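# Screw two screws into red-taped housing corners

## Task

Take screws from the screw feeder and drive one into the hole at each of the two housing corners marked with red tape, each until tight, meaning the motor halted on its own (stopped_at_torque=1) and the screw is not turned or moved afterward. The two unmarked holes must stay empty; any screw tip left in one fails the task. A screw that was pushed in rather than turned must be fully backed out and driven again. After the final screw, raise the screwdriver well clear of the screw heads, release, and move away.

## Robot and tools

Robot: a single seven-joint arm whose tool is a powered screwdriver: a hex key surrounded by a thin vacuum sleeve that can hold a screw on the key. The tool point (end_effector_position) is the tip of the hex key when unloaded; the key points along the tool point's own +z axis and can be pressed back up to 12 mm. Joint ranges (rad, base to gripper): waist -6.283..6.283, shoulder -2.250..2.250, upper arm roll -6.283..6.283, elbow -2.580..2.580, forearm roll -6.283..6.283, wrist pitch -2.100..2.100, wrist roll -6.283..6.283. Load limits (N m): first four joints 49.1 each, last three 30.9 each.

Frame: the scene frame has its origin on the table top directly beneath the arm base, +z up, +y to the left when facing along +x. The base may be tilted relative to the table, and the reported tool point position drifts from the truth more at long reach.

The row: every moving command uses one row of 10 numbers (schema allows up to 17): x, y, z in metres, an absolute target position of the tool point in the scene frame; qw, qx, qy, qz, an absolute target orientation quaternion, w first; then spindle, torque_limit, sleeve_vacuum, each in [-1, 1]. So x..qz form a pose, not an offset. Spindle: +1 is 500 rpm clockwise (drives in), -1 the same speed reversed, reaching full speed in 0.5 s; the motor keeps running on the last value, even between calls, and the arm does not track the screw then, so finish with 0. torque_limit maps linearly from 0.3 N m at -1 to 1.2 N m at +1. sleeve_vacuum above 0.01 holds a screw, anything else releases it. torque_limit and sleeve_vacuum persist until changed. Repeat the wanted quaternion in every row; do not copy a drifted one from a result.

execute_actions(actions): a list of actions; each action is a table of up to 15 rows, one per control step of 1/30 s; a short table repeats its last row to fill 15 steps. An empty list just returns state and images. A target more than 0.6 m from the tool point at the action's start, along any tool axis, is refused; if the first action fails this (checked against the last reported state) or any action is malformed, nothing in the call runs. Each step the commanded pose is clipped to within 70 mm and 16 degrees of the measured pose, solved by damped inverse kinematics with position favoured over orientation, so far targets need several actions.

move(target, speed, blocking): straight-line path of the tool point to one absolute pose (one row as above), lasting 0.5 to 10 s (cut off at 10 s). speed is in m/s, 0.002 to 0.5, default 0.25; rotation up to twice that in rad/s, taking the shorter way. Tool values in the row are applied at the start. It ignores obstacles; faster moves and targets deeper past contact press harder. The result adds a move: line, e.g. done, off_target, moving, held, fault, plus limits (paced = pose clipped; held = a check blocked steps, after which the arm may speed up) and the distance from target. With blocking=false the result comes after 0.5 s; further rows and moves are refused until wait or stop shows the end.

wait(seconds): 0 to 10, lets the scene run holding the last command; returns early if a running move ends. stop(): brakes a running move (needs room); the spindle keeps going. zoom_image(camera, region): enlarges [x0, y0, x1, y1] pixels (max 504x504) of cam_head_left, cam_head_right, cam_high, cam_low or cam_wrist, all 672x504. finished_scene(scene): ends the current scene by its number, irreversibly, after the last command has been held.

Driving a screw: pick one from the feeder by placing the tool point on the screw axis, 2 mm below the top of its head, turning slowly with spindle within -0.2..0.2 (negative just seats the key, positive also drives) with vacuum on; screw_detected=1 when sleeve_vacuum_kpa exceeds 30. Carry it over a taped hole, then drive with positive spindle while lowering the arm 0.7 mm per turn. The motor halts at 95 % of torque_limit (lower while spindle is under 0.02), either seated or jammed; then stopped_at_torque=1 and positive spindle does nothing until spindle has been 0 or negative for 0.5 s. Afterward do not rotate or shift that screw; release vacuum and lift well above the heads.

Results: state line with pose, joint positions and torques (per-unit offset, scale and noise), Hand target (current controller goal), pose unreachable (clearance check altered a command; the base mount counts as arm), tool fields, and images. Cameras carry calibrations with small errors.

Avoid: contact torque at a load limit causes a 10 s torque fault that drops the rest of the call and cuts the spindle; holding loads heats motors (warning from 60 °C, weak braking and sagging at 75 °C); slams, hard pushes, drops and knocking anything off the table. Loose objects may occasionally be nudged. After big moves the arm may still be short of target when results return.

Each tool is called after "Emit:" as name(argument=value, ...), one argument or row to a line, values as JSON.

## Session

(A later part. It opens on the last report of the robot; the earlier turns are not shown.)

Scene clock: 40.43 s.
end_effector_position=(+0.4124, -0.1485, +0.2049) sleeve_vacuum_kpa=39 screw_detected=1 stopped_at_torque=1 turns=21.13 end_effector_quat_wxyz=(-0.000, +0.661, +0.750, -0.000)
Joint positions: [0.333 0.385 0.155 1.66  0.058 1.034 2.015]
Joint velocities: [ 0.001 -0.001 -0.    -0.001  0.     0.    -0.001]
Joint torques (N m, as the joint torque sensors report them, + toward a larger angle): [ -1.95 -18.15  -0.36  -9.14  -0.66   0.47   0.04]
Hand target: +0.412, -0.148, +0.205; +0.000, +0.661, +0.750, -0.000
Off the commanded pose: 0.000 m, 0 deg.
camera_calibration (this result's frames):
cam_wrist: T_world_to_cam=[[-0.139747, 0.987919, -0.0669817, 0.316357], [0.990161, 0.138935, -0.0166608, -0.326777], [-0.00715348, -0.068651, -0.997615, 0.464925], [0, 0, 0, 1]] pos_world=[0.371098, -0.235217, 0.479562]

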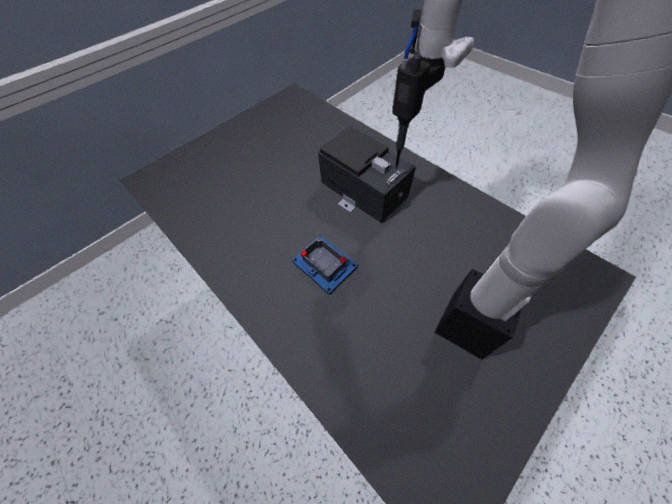

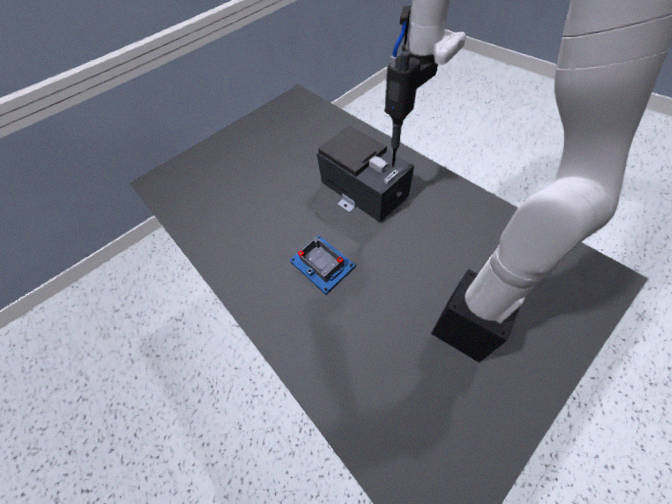

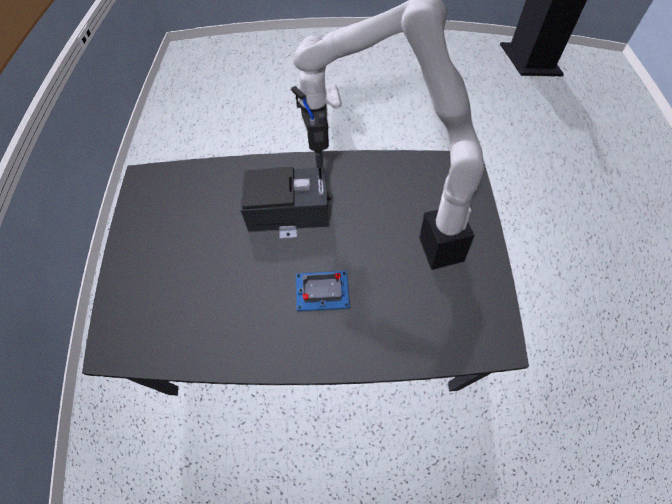

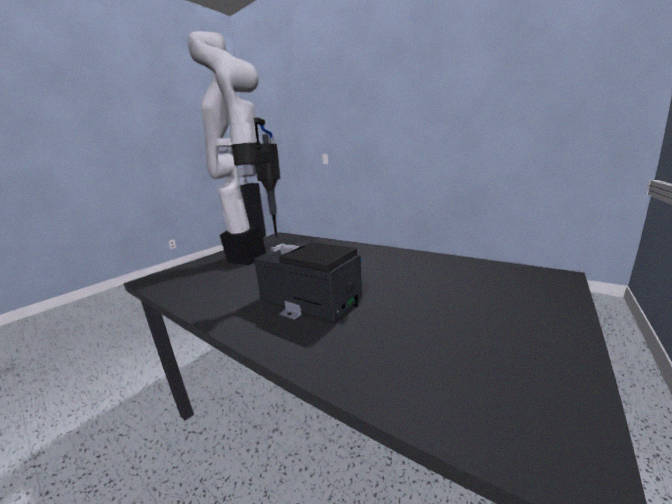

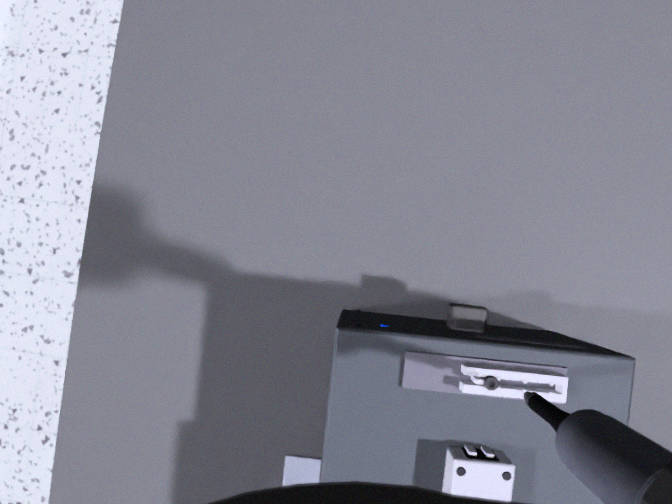

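Emit:
move(
  target=[0.44,0.06,0.2,0,0.661,0.75,0,0,0,1],
)

Emit:
move(
  target=[0.468,0.189,0.09,0,0.661,0.75,0,0,0,1],
  speed=0.15,
)

Emit:
wait(
  seconds=0.3,
)

Emit:
zoom_image(
  camera="cam_wrist",
  region=[420,320,620,470],
)

Scene clock: 42.17 s.
end_effector_position=(+0.4411, +0.0591, +0.2000) sleeve_vacuum_kpa=39 screw_detected=1 stopped_at_torque=1 turns=21.13 end_effector_quat_wxyz=(+0.000, +0.662, +0.750, +0.000)
Joint positions: [-0.09   0.42   0.08   1.709  0.112  1.008  1.491]
Joint velocities: [-0.009  0.004 -0.01   0.001  0.003  0.001 -0.005]
Joint torques (N m, as the joint torque sensors report them, + toward a larger angle): [ -2.47 -17.98  -0.88  -9.17  -0.79   0.    -0.04]
Hand target: +0.441, +0.060, +0.200; +0.000, +0.661, +0.750, +0.000
Off the commanded pose: 0.001 m, 0 deg.
move: done
camera_calibration (this result's frames):
cam_wrist: T_world_to_cam=[[-0.138455, 0.988092, -0.0671201, 0.114457], [0.99035, 0.137718, -0.0155046, -0.384303], [-0.00607636, -0.0686191, -0.997624, 0.474014], [0, 0, 0, 1]] pos_world=[0.399322, -0.0276419, 0.474612]

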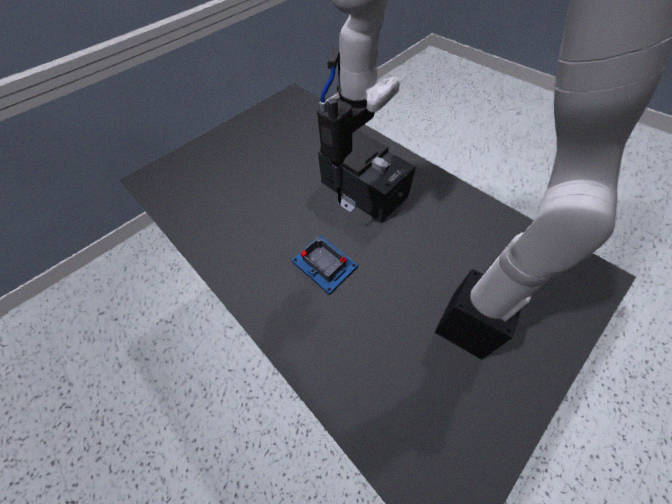

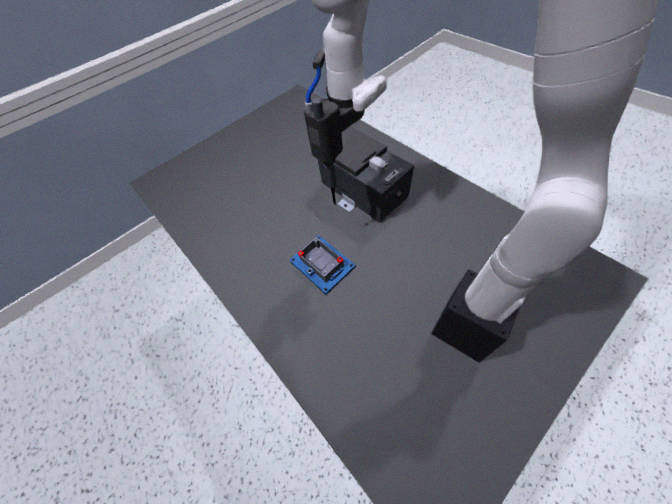

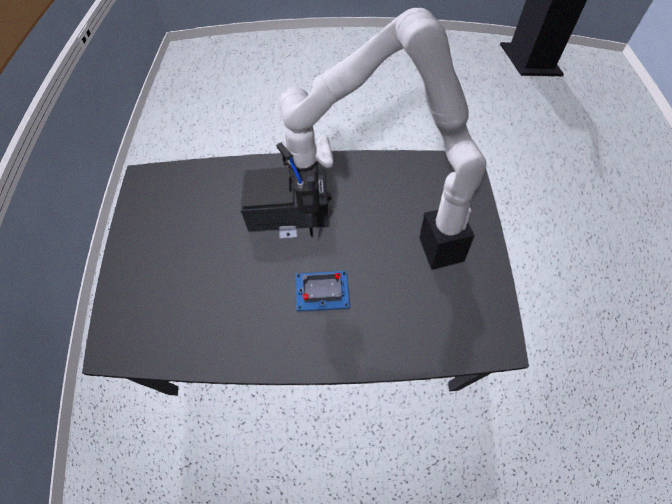

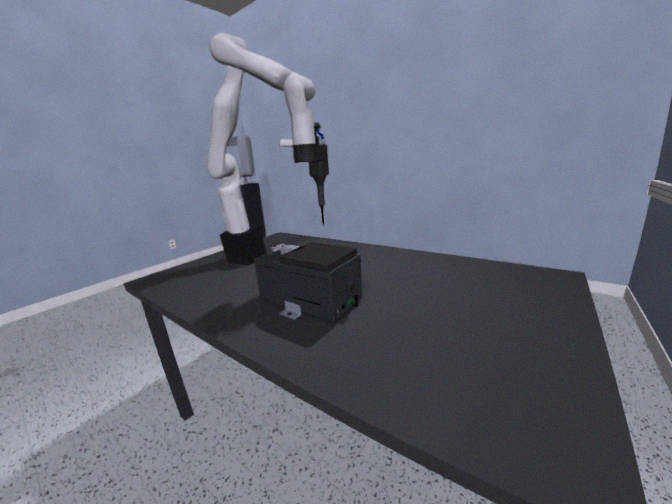

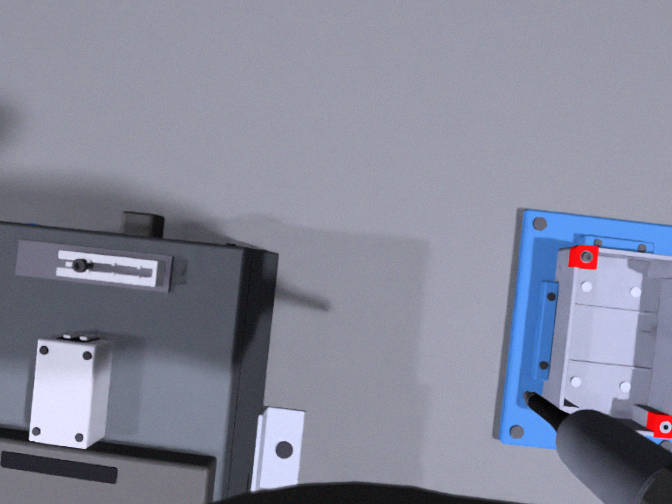

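Scene clock: 43.67 s.
end_effector_position=(+0.4689, +0.1890, +0.0904) sleeve_vacuum_kpa=39 screw_detected=1 stopped_at_torque=1 turns=21.13 end_effector_quat_wxyz=(+0.000, +0.661, +0.750, +0.001)
Joint positions: [-0.292  0.711  0.061  1.658  0.12   0.796  1.239]
Joint velocities: [-0.     0.007 -0.003 -0.     0.002  0.001 -0.002]
Joint torques (N m, as the joint torque sensors report them, + toward a larger angle): [ -2.57 -22.12  -0.39  -8.1   -0.5   -0.27   0.23]
Hand target: +0.469, +0.189, +0.090; -0.000, +0.661, +0.750, +0.000
Off the commanded pose: 0.001 m, 0 deg.
move: done
camera_calibration (this result's frames):
cam_wrist: T_world_to_cam=[[-0.139676, 0.987978, -0.066262, -0.0168969], [0.990177, 0.138935, -0.0156835, -0.431545], [-0.00628886, -0.0678017, -0.997679, 0.373674], [0, 0, 0, 1]] pos_world=[0.427296, 0.101986, 0.364919]

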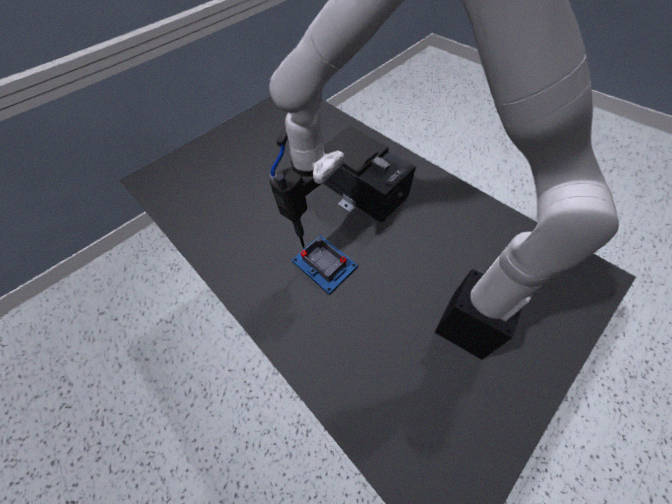

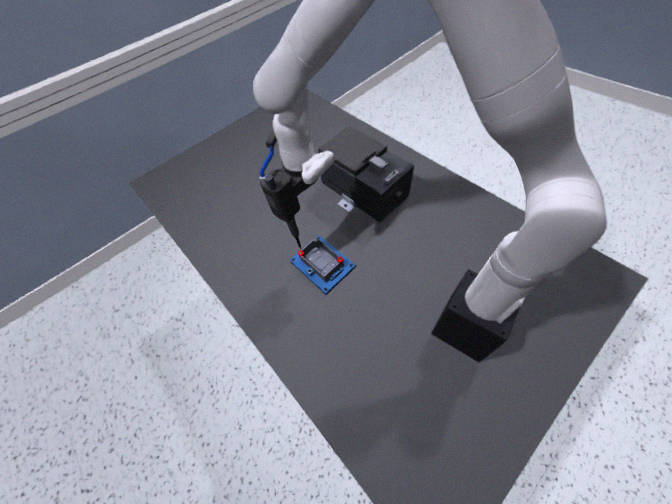

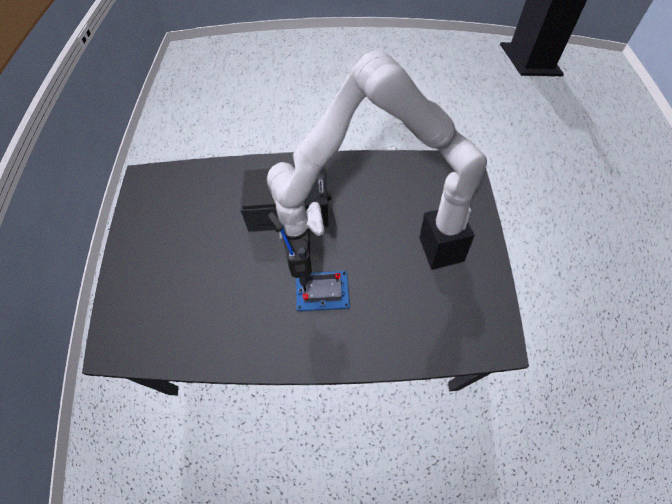

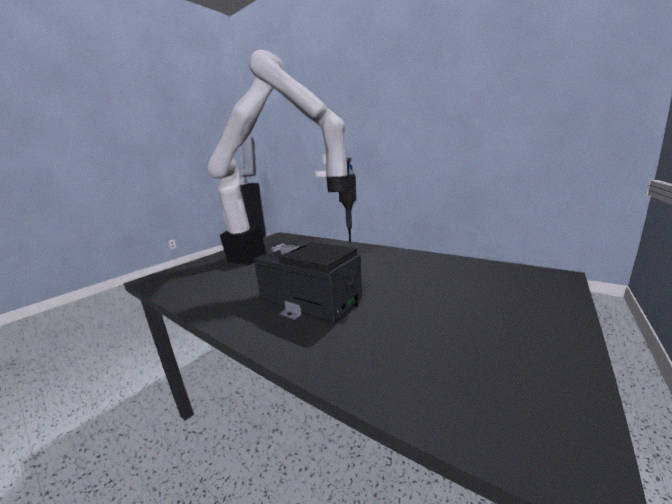

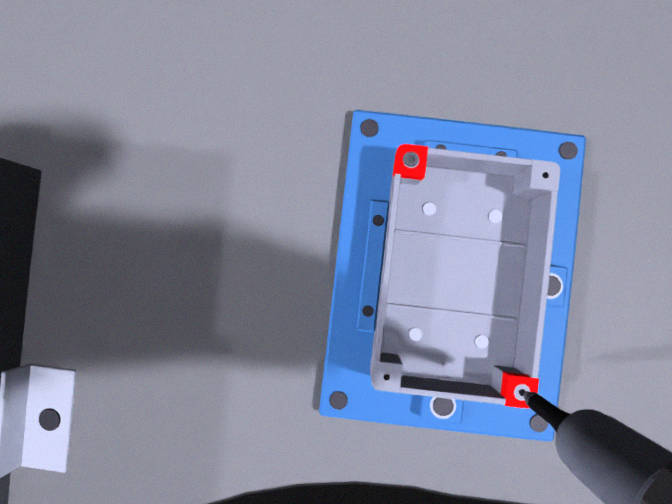

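Scene clock: 43.97 s.
end_effector_position=(+0.4686, +0.1891, +0.0901) sleeve_vacuum_kpa=39 screw_detected=1 stopped_at_torque=1 turns=21.13 end_effector_quat_wxyz=(-0.000, +0.661, +0.750, +0.000)
Joint positions: [-0.292  0.712  0.061  1.658  0.12   0.796  1.239]
Joint velocities: [-0.001  0.001  0.     0.     0.    -0.     0.001]
Joint torques (N m, as the joint torque sensors report them, + toward a larger angle): [ -2.76 -22.02  -0.9   -8.02  -0.62  -0.2    0.03]
Hand target: +0.469, +0.189, +0.090; -0.000, +0.661, +0.750, +0.000
Off the commanded pose: 0.001 m, 0 deg.
wait: 0.30 s; at rest by 0.17 s
camera_calibration (this result's frames):
cam_wrist: T_world_to_cam=[[-0.140168, 0.987899, -0.0663927, -0.0168534], [0.990105, 0.13939, -0.0162338, -0.431307], [-0.00678296, -0.0680112, -0.997662, 0.373656], [0, 0, 0, 1]] pos_world=[0.427211, 0.102182, 0.364662]

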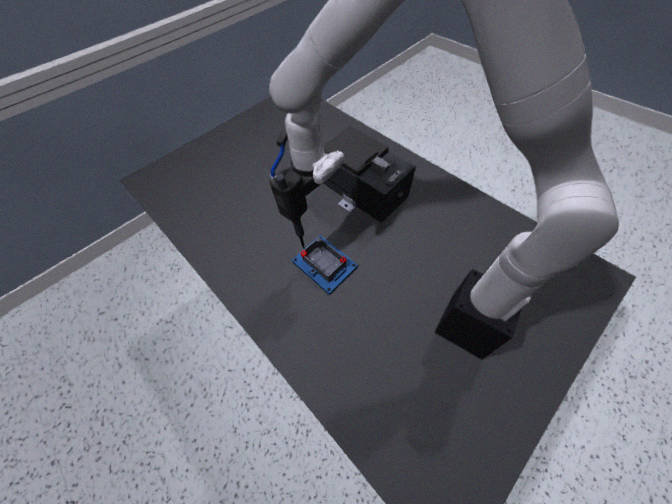

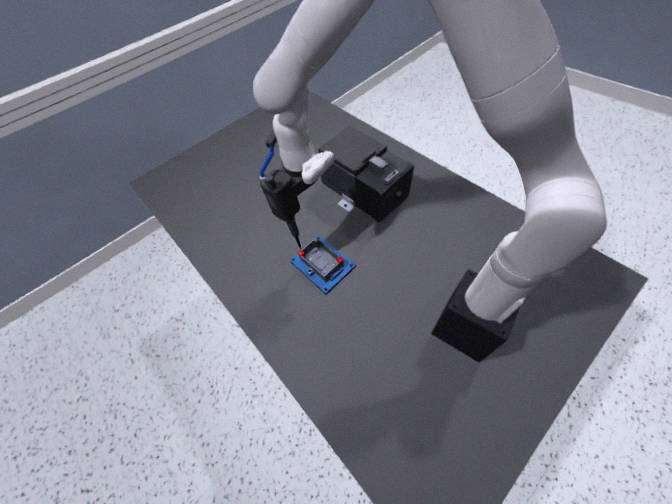

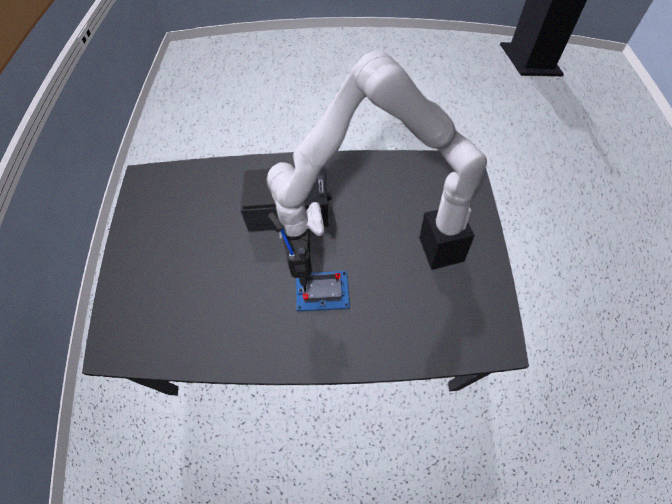

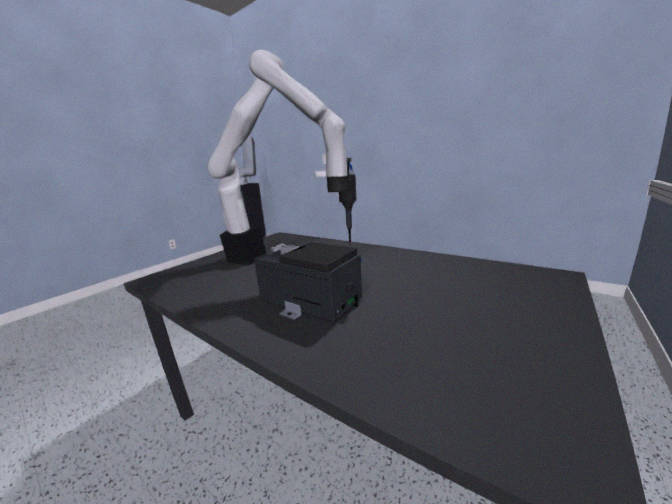

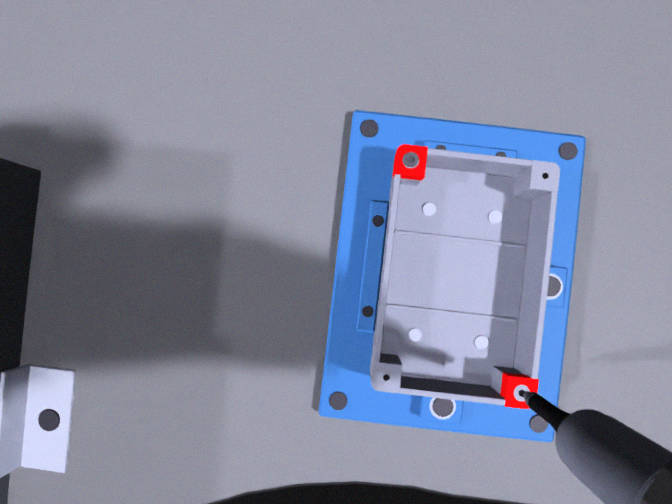

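Region (420, 320, 620, 470) of cam_wrist's 672x504 image, scaled by 2.520; it fills the top 378 rows of this view, and the rest is white.

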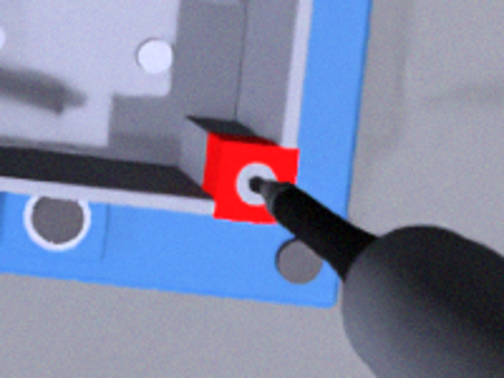

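Emit:
move(
  target=[0.4707,0.1926,0.075,0,0.661,0.75,0,0,0,1],
  speed=0.015,
)

Emit:
zoom_image(
  camera="cam_wrist",
  region=[420,320,620,470],
)

Emit:
zoom_image(
  camera="cam_head_left",
  region=[285,232,320,267],
)

Emit:
zoom_image(
  camera="cam_high",
  region=[288,275,323,310],
)

Scene clock: 47.53 s.
end_effector_position=(+0.4708, +0.1926, +0.0751) sleeve_vacuum_kpa=39 screw_detected=1 stopped_at_torque=1 turns=21.13 end_effector_quat_wxyz=(-0.000, +0.661, +0.750, +0.000)
Joint positions: [-0.294  0.744  0.061  1.657  0.121  0.767  1.233]
Joint velocities: [ 0.003  0.001  0.    -0.    -0.    -0.    -0.   ]
Joint torques (N m, as the joint torque sensors report them, + toward a larger angle): [ -2.79 -22.29  -0.95  -7.83  -0.53  -0.21   0.03]
Hand target: +0.471, +0.193, +0.075; -0.000, +0.661, +0.750, +0.000
Off the commanded pose: 0.000 m, 0 deg.
move: done
camera_calibration (this result's frames):
cam_wrist: T_world_to_cam=[[-0.13994, 0.987902, -0.0668255, -0.0210702], [0.990136, 0.139145, -0.0164202, -0.434134], [-0.0069231, -0.0684641, -0.99763, 0.359041], [0, 0, 0, 1]] pos_world=[0.429389, 0.105805, 0.349654]

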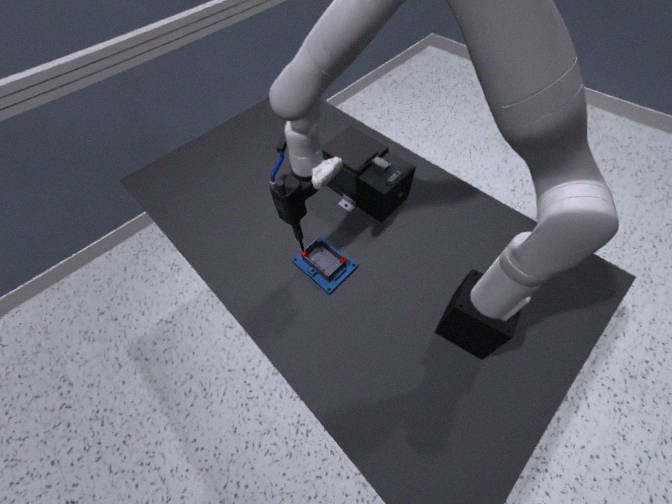

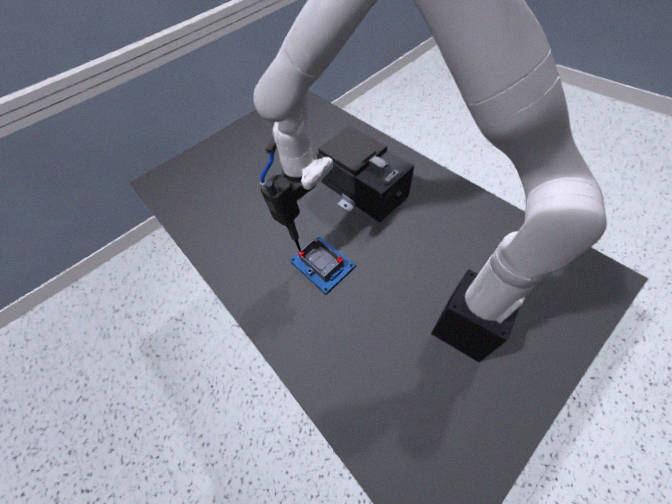

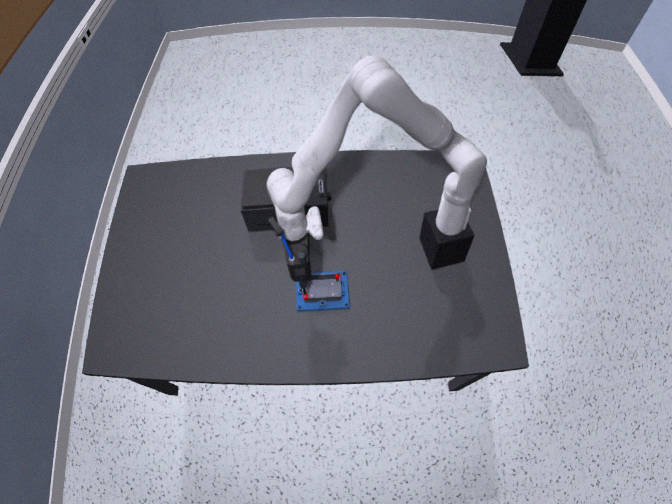

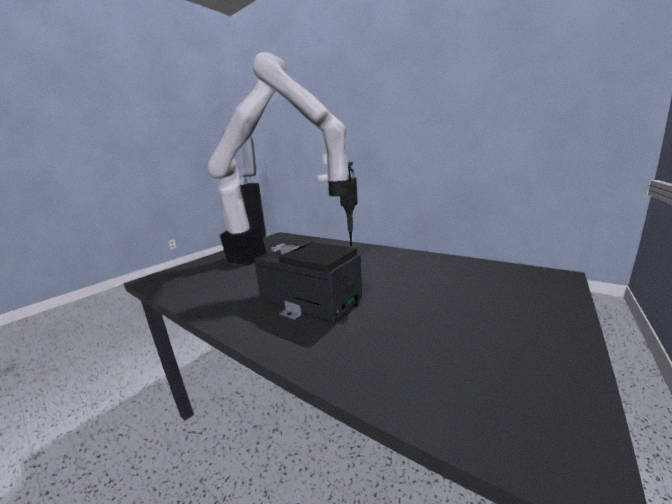

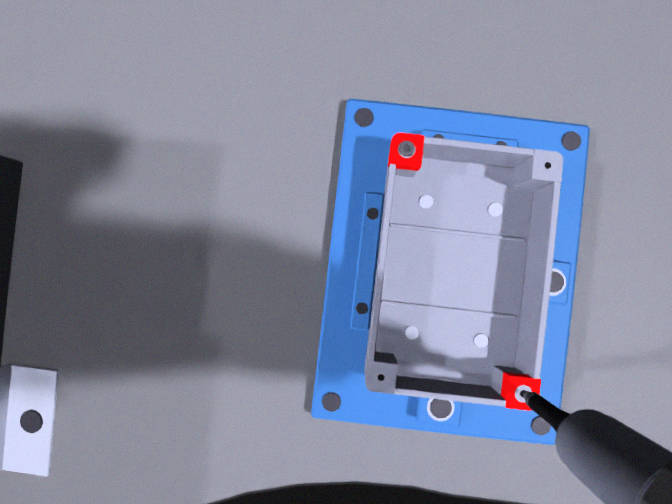

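Region (420, 320, 620, 470) of cam_wrist's 672x504 image, scaled by 2.520; it fills the top 378 rows of this view, and the rest is white.

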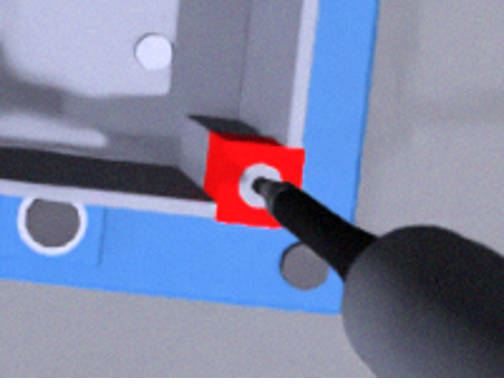

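Region (285, 232, 320, 267) of cam_head_left's 672x504 image, scaled by 14.400, with more detail than that image has.

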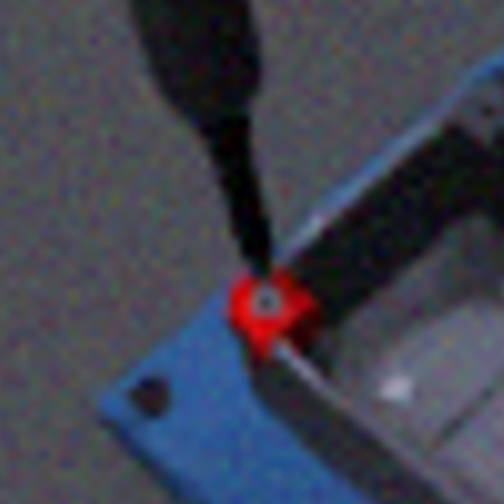

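Region (288, 275, 323, 310) of cam_high's 672x504 image, scaled by 14.400, with more detail than that image has.

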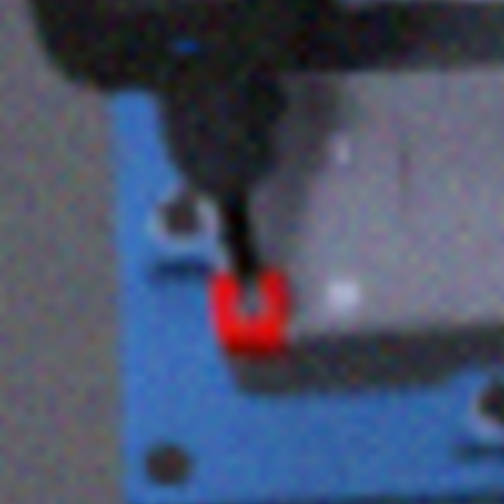

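Emit:
move(
  target=[0.471,0.193,0.053,0,0.661,0.75,0,0.7,0,1],
  speed=0.004,
)

Scene clock: 53.47 s.
end_effector_position=(+0.4716, +0.1935, +0.0543) sleeve_vacuum_kpa=40 screw_detected=1 stopped_at_torque=1 turns=49.12 end_effector_quat_wxyz=(+0.000, +0.661, +0.750, +0.001)
Joint positions: [-0.291  0.781  0.063  1.668  0.123  0.717  1.231]
Joint velocities: [-0.001 -0.     0.001  0.002  0.    -0.     0.001]
Joint torques (N m, as the joint torque sensors report them, + toward a larger angle): [ -2.57 -20.85  -0.74  -7.21  -0.44  -0.64  -0.01]
Hand target: +0.471, +0.193, +0.053; -0.000, +0.661, +0.750, +0.000
Off the commanded pose: 0.002 m, 0 deg.
move: done
camera_calibration (this result's frames):
cam_wrist: T_world_to_cam=[[-0.140019, 0.987945, -0.0660242, -0.0232257], [0.990134, 0.139339, -0.01481, -0.43555], [-0.00543172, -0.0674465, -0.997708, 0.337522], [0, 0, 0, 1]] pos_world=[0.429834, 0.106399, 0.328764]

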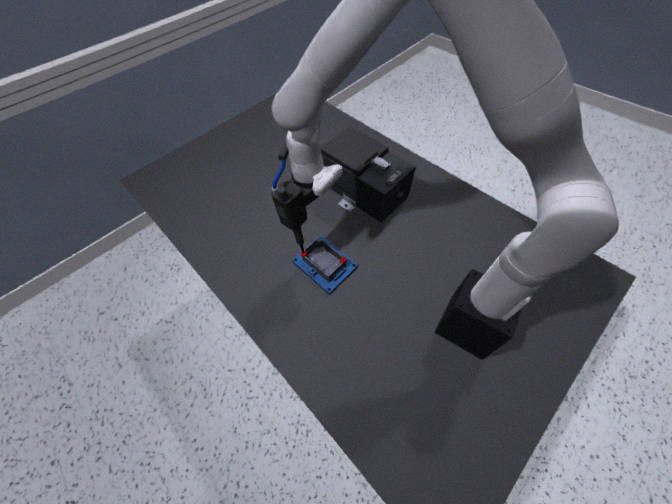

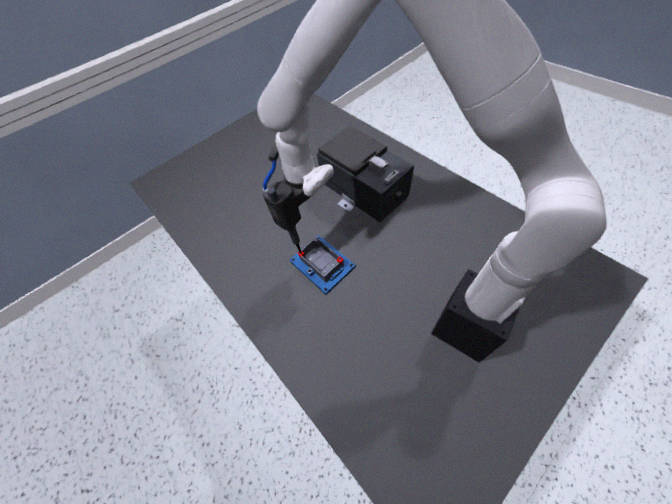

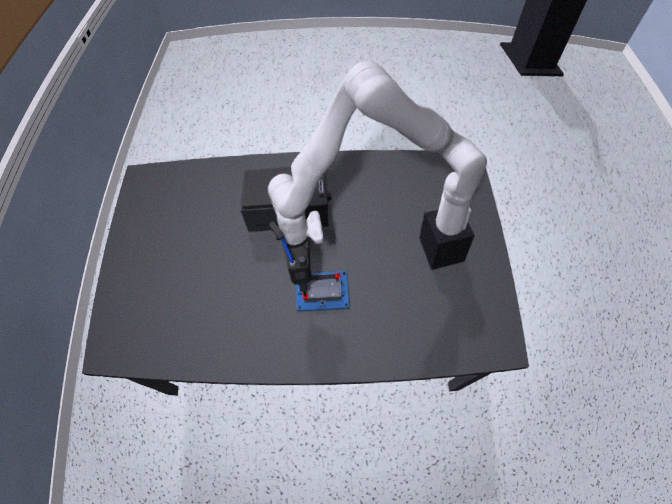

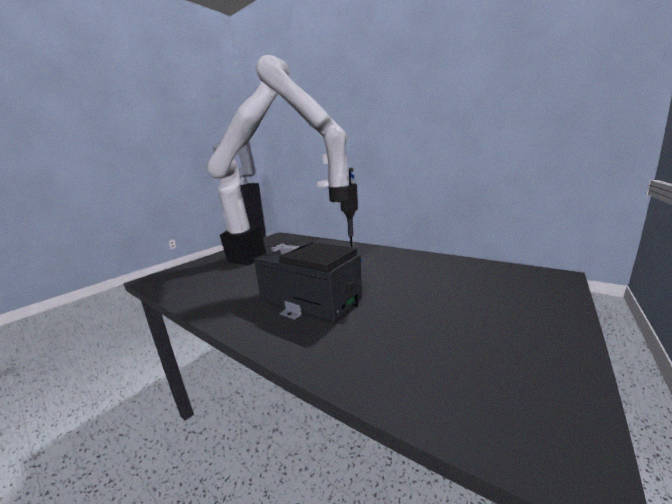

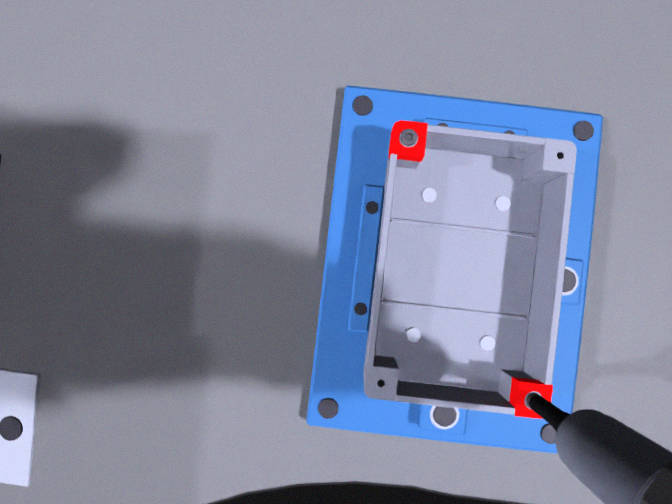

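Emit:
move(
  target=[0.471,0.193,0.075,0,0.661,0.75,0,0,0,0],
  speed=0.03,
)

Emit:
move(
  target=[0.471,0.193,0.17,0,0.661,0.75,0,0,0,0],
)

Emit:
finished_scene(
  scene=2,
)

Scene clock: 54.67 s.
end_effector_position=(+0.4709, +0.1929, +0.0749) sleeve_vacuum_kpa=0 screw_detected=0 stopped_at_torque=1 turns=49.12 end_effector_quat_wxyz=(+0.000, +0.661, +0.750, -0.000)
Joint positions: [-0.295  0.745  0.062  1.656  0.12   0.768  1.233]
Joint velocities: [ 0.001 -0.002 -0.    -0.001  0.     0.    -0.   ]
Joint torques (N m, as the joint torque sensors report them, + toward a larger angle): [ -2.7  -22.43  -0.87  -7.79  -0.6   -0.27   0.13]
Hand target: +0.471, +0.193, +0.075; +0.000, +0.661, +0.750, -0.000
Off the commanded pose: 0.000 m, 0 deg.
move: done
camera_calibration (this result's frames):
cam_wrist: T_world_to_cam=[[-0.13988, 0.987896, -0.067047, -0.0213523], [0.990143, 0.139071, -0.0166207, -0.434345], [-0.00709528, -0.068711, -0.997611, 0.359044], [0, 0, 0, 1]] pos_world=[0.429625, 0.106169, 0.349535]

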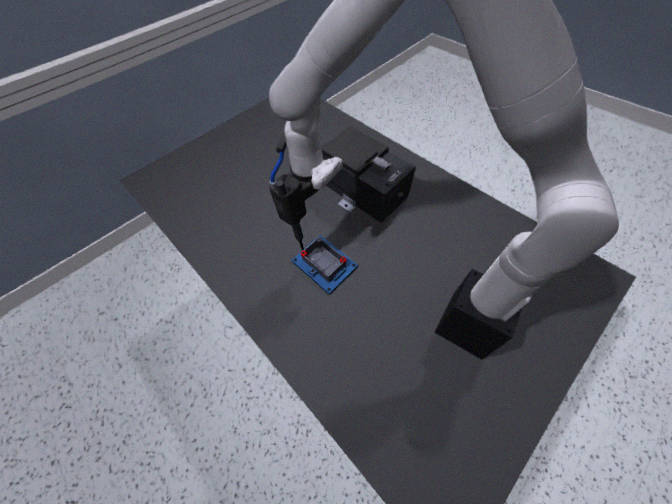

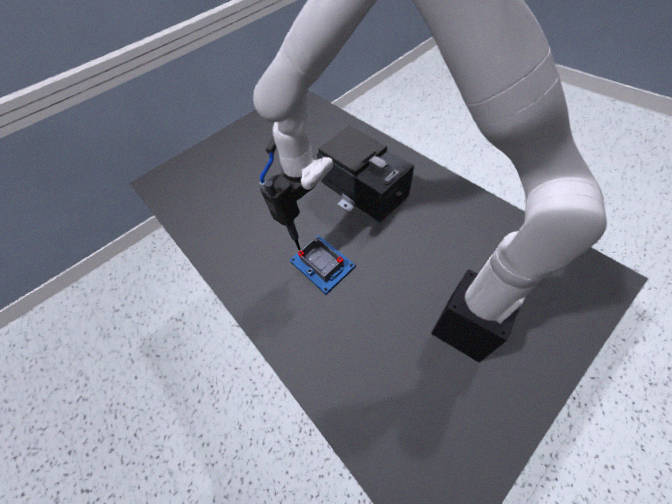

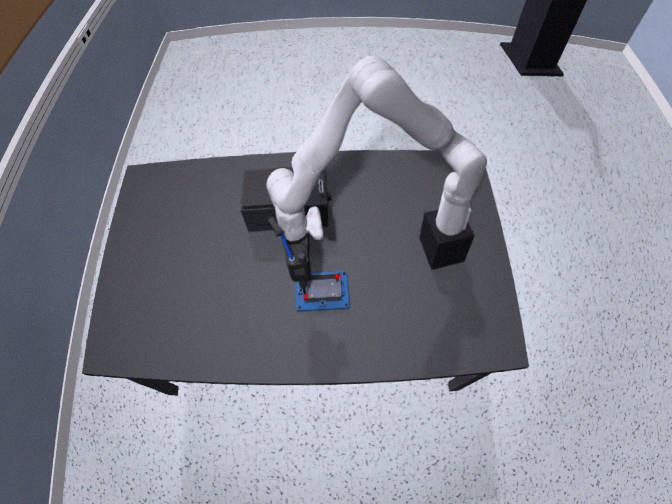

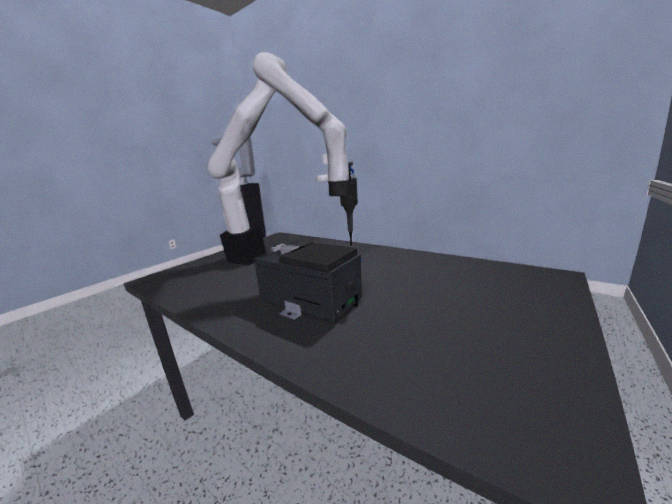

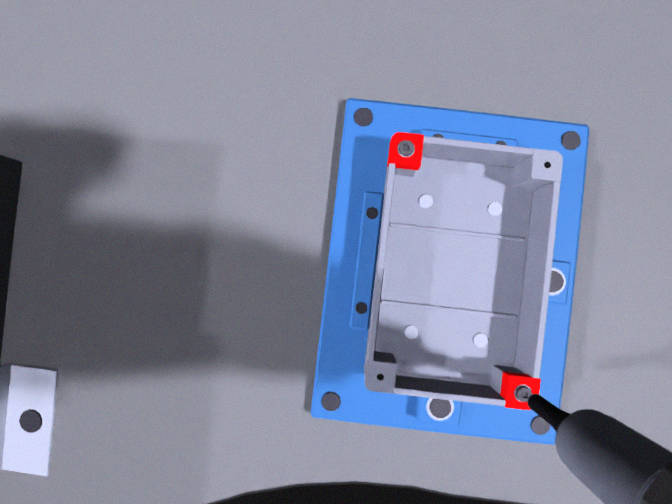

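Scene clock: 55.47 s.
end_effector_position=(+0.4709, +0.1927, +0.1699) sleeve_vacuum_kpa=0 screw_detected=0 stopped_at_torque=1 turns=49.12 end_effector_quat_wxyz=(+0.000, +0.661, +0.750, -0.000)
Joint positions: [-0.317  0.601  0.06   1.56   0.109  1.008  1.242]
Joint velocities: [ 0.    -0.002 -0.001 -0.003 -0.     0.     0.001]
Joint torques (N m, as the joint torque sensors report them, + toward a larger angle): [ -2.85 -21.08  -1.14  -9.48  -0.72  -0.2    0.05]
Hand target: +0.471, +0.193, +0.170; +0.000, +0.661, +0.750, -0.000
Off the commanded pose: 0.000 m, 0 deg.
move: done
camera_calibration (this result's frames):
cam_wrist: T_world_to_cam=[[-0.139524, 0.987926, -0.0673399, -0.0149117], [0.990193, 0.138712, -0.0166082, -0.432678], [-0.00706677, -0.0689968, -0.997592, 0.453795], [0, 0, 0, 1]] pos_world=[0.429561, 0.10606, 0.444512]

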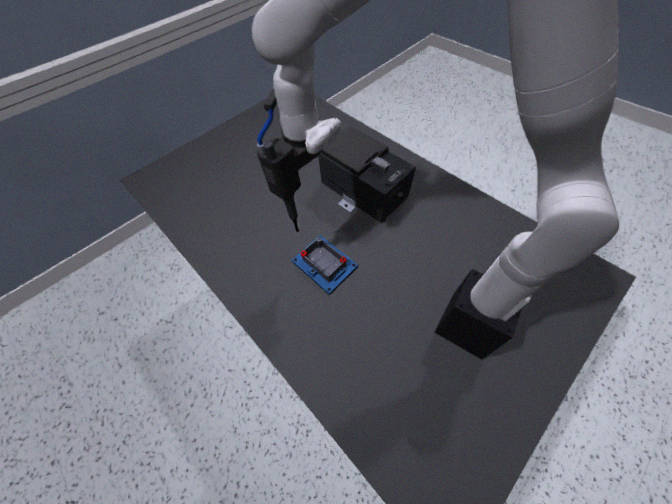

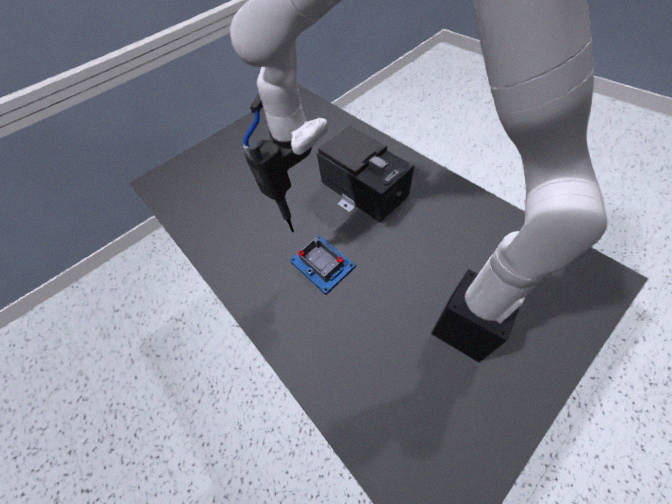

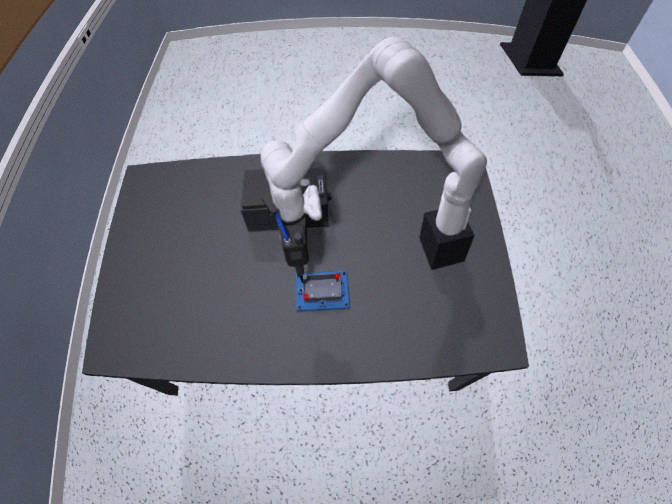

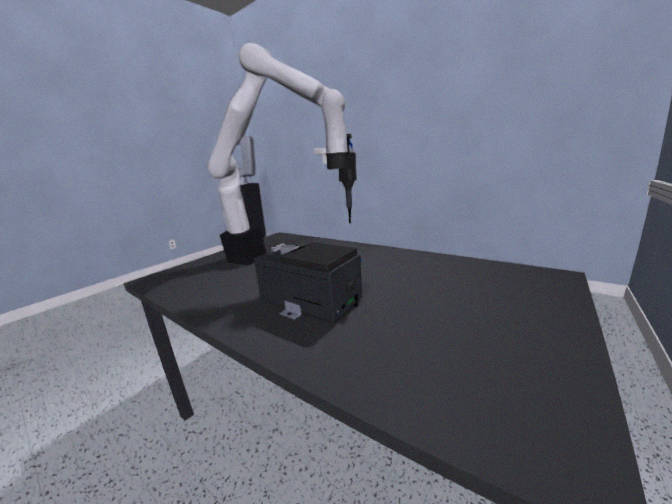

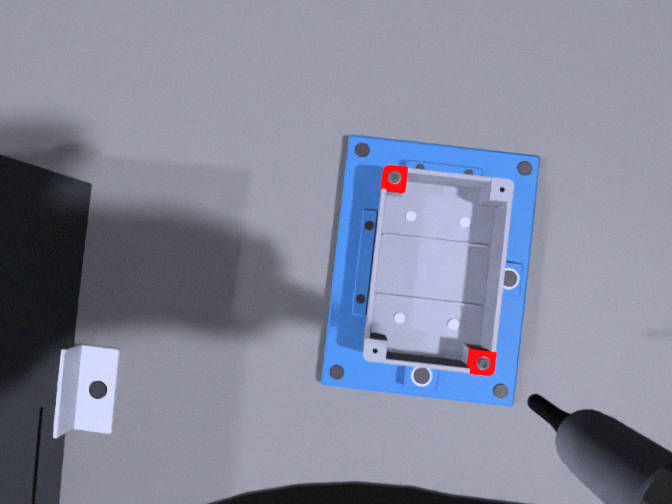

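The scene is finished: the task was done.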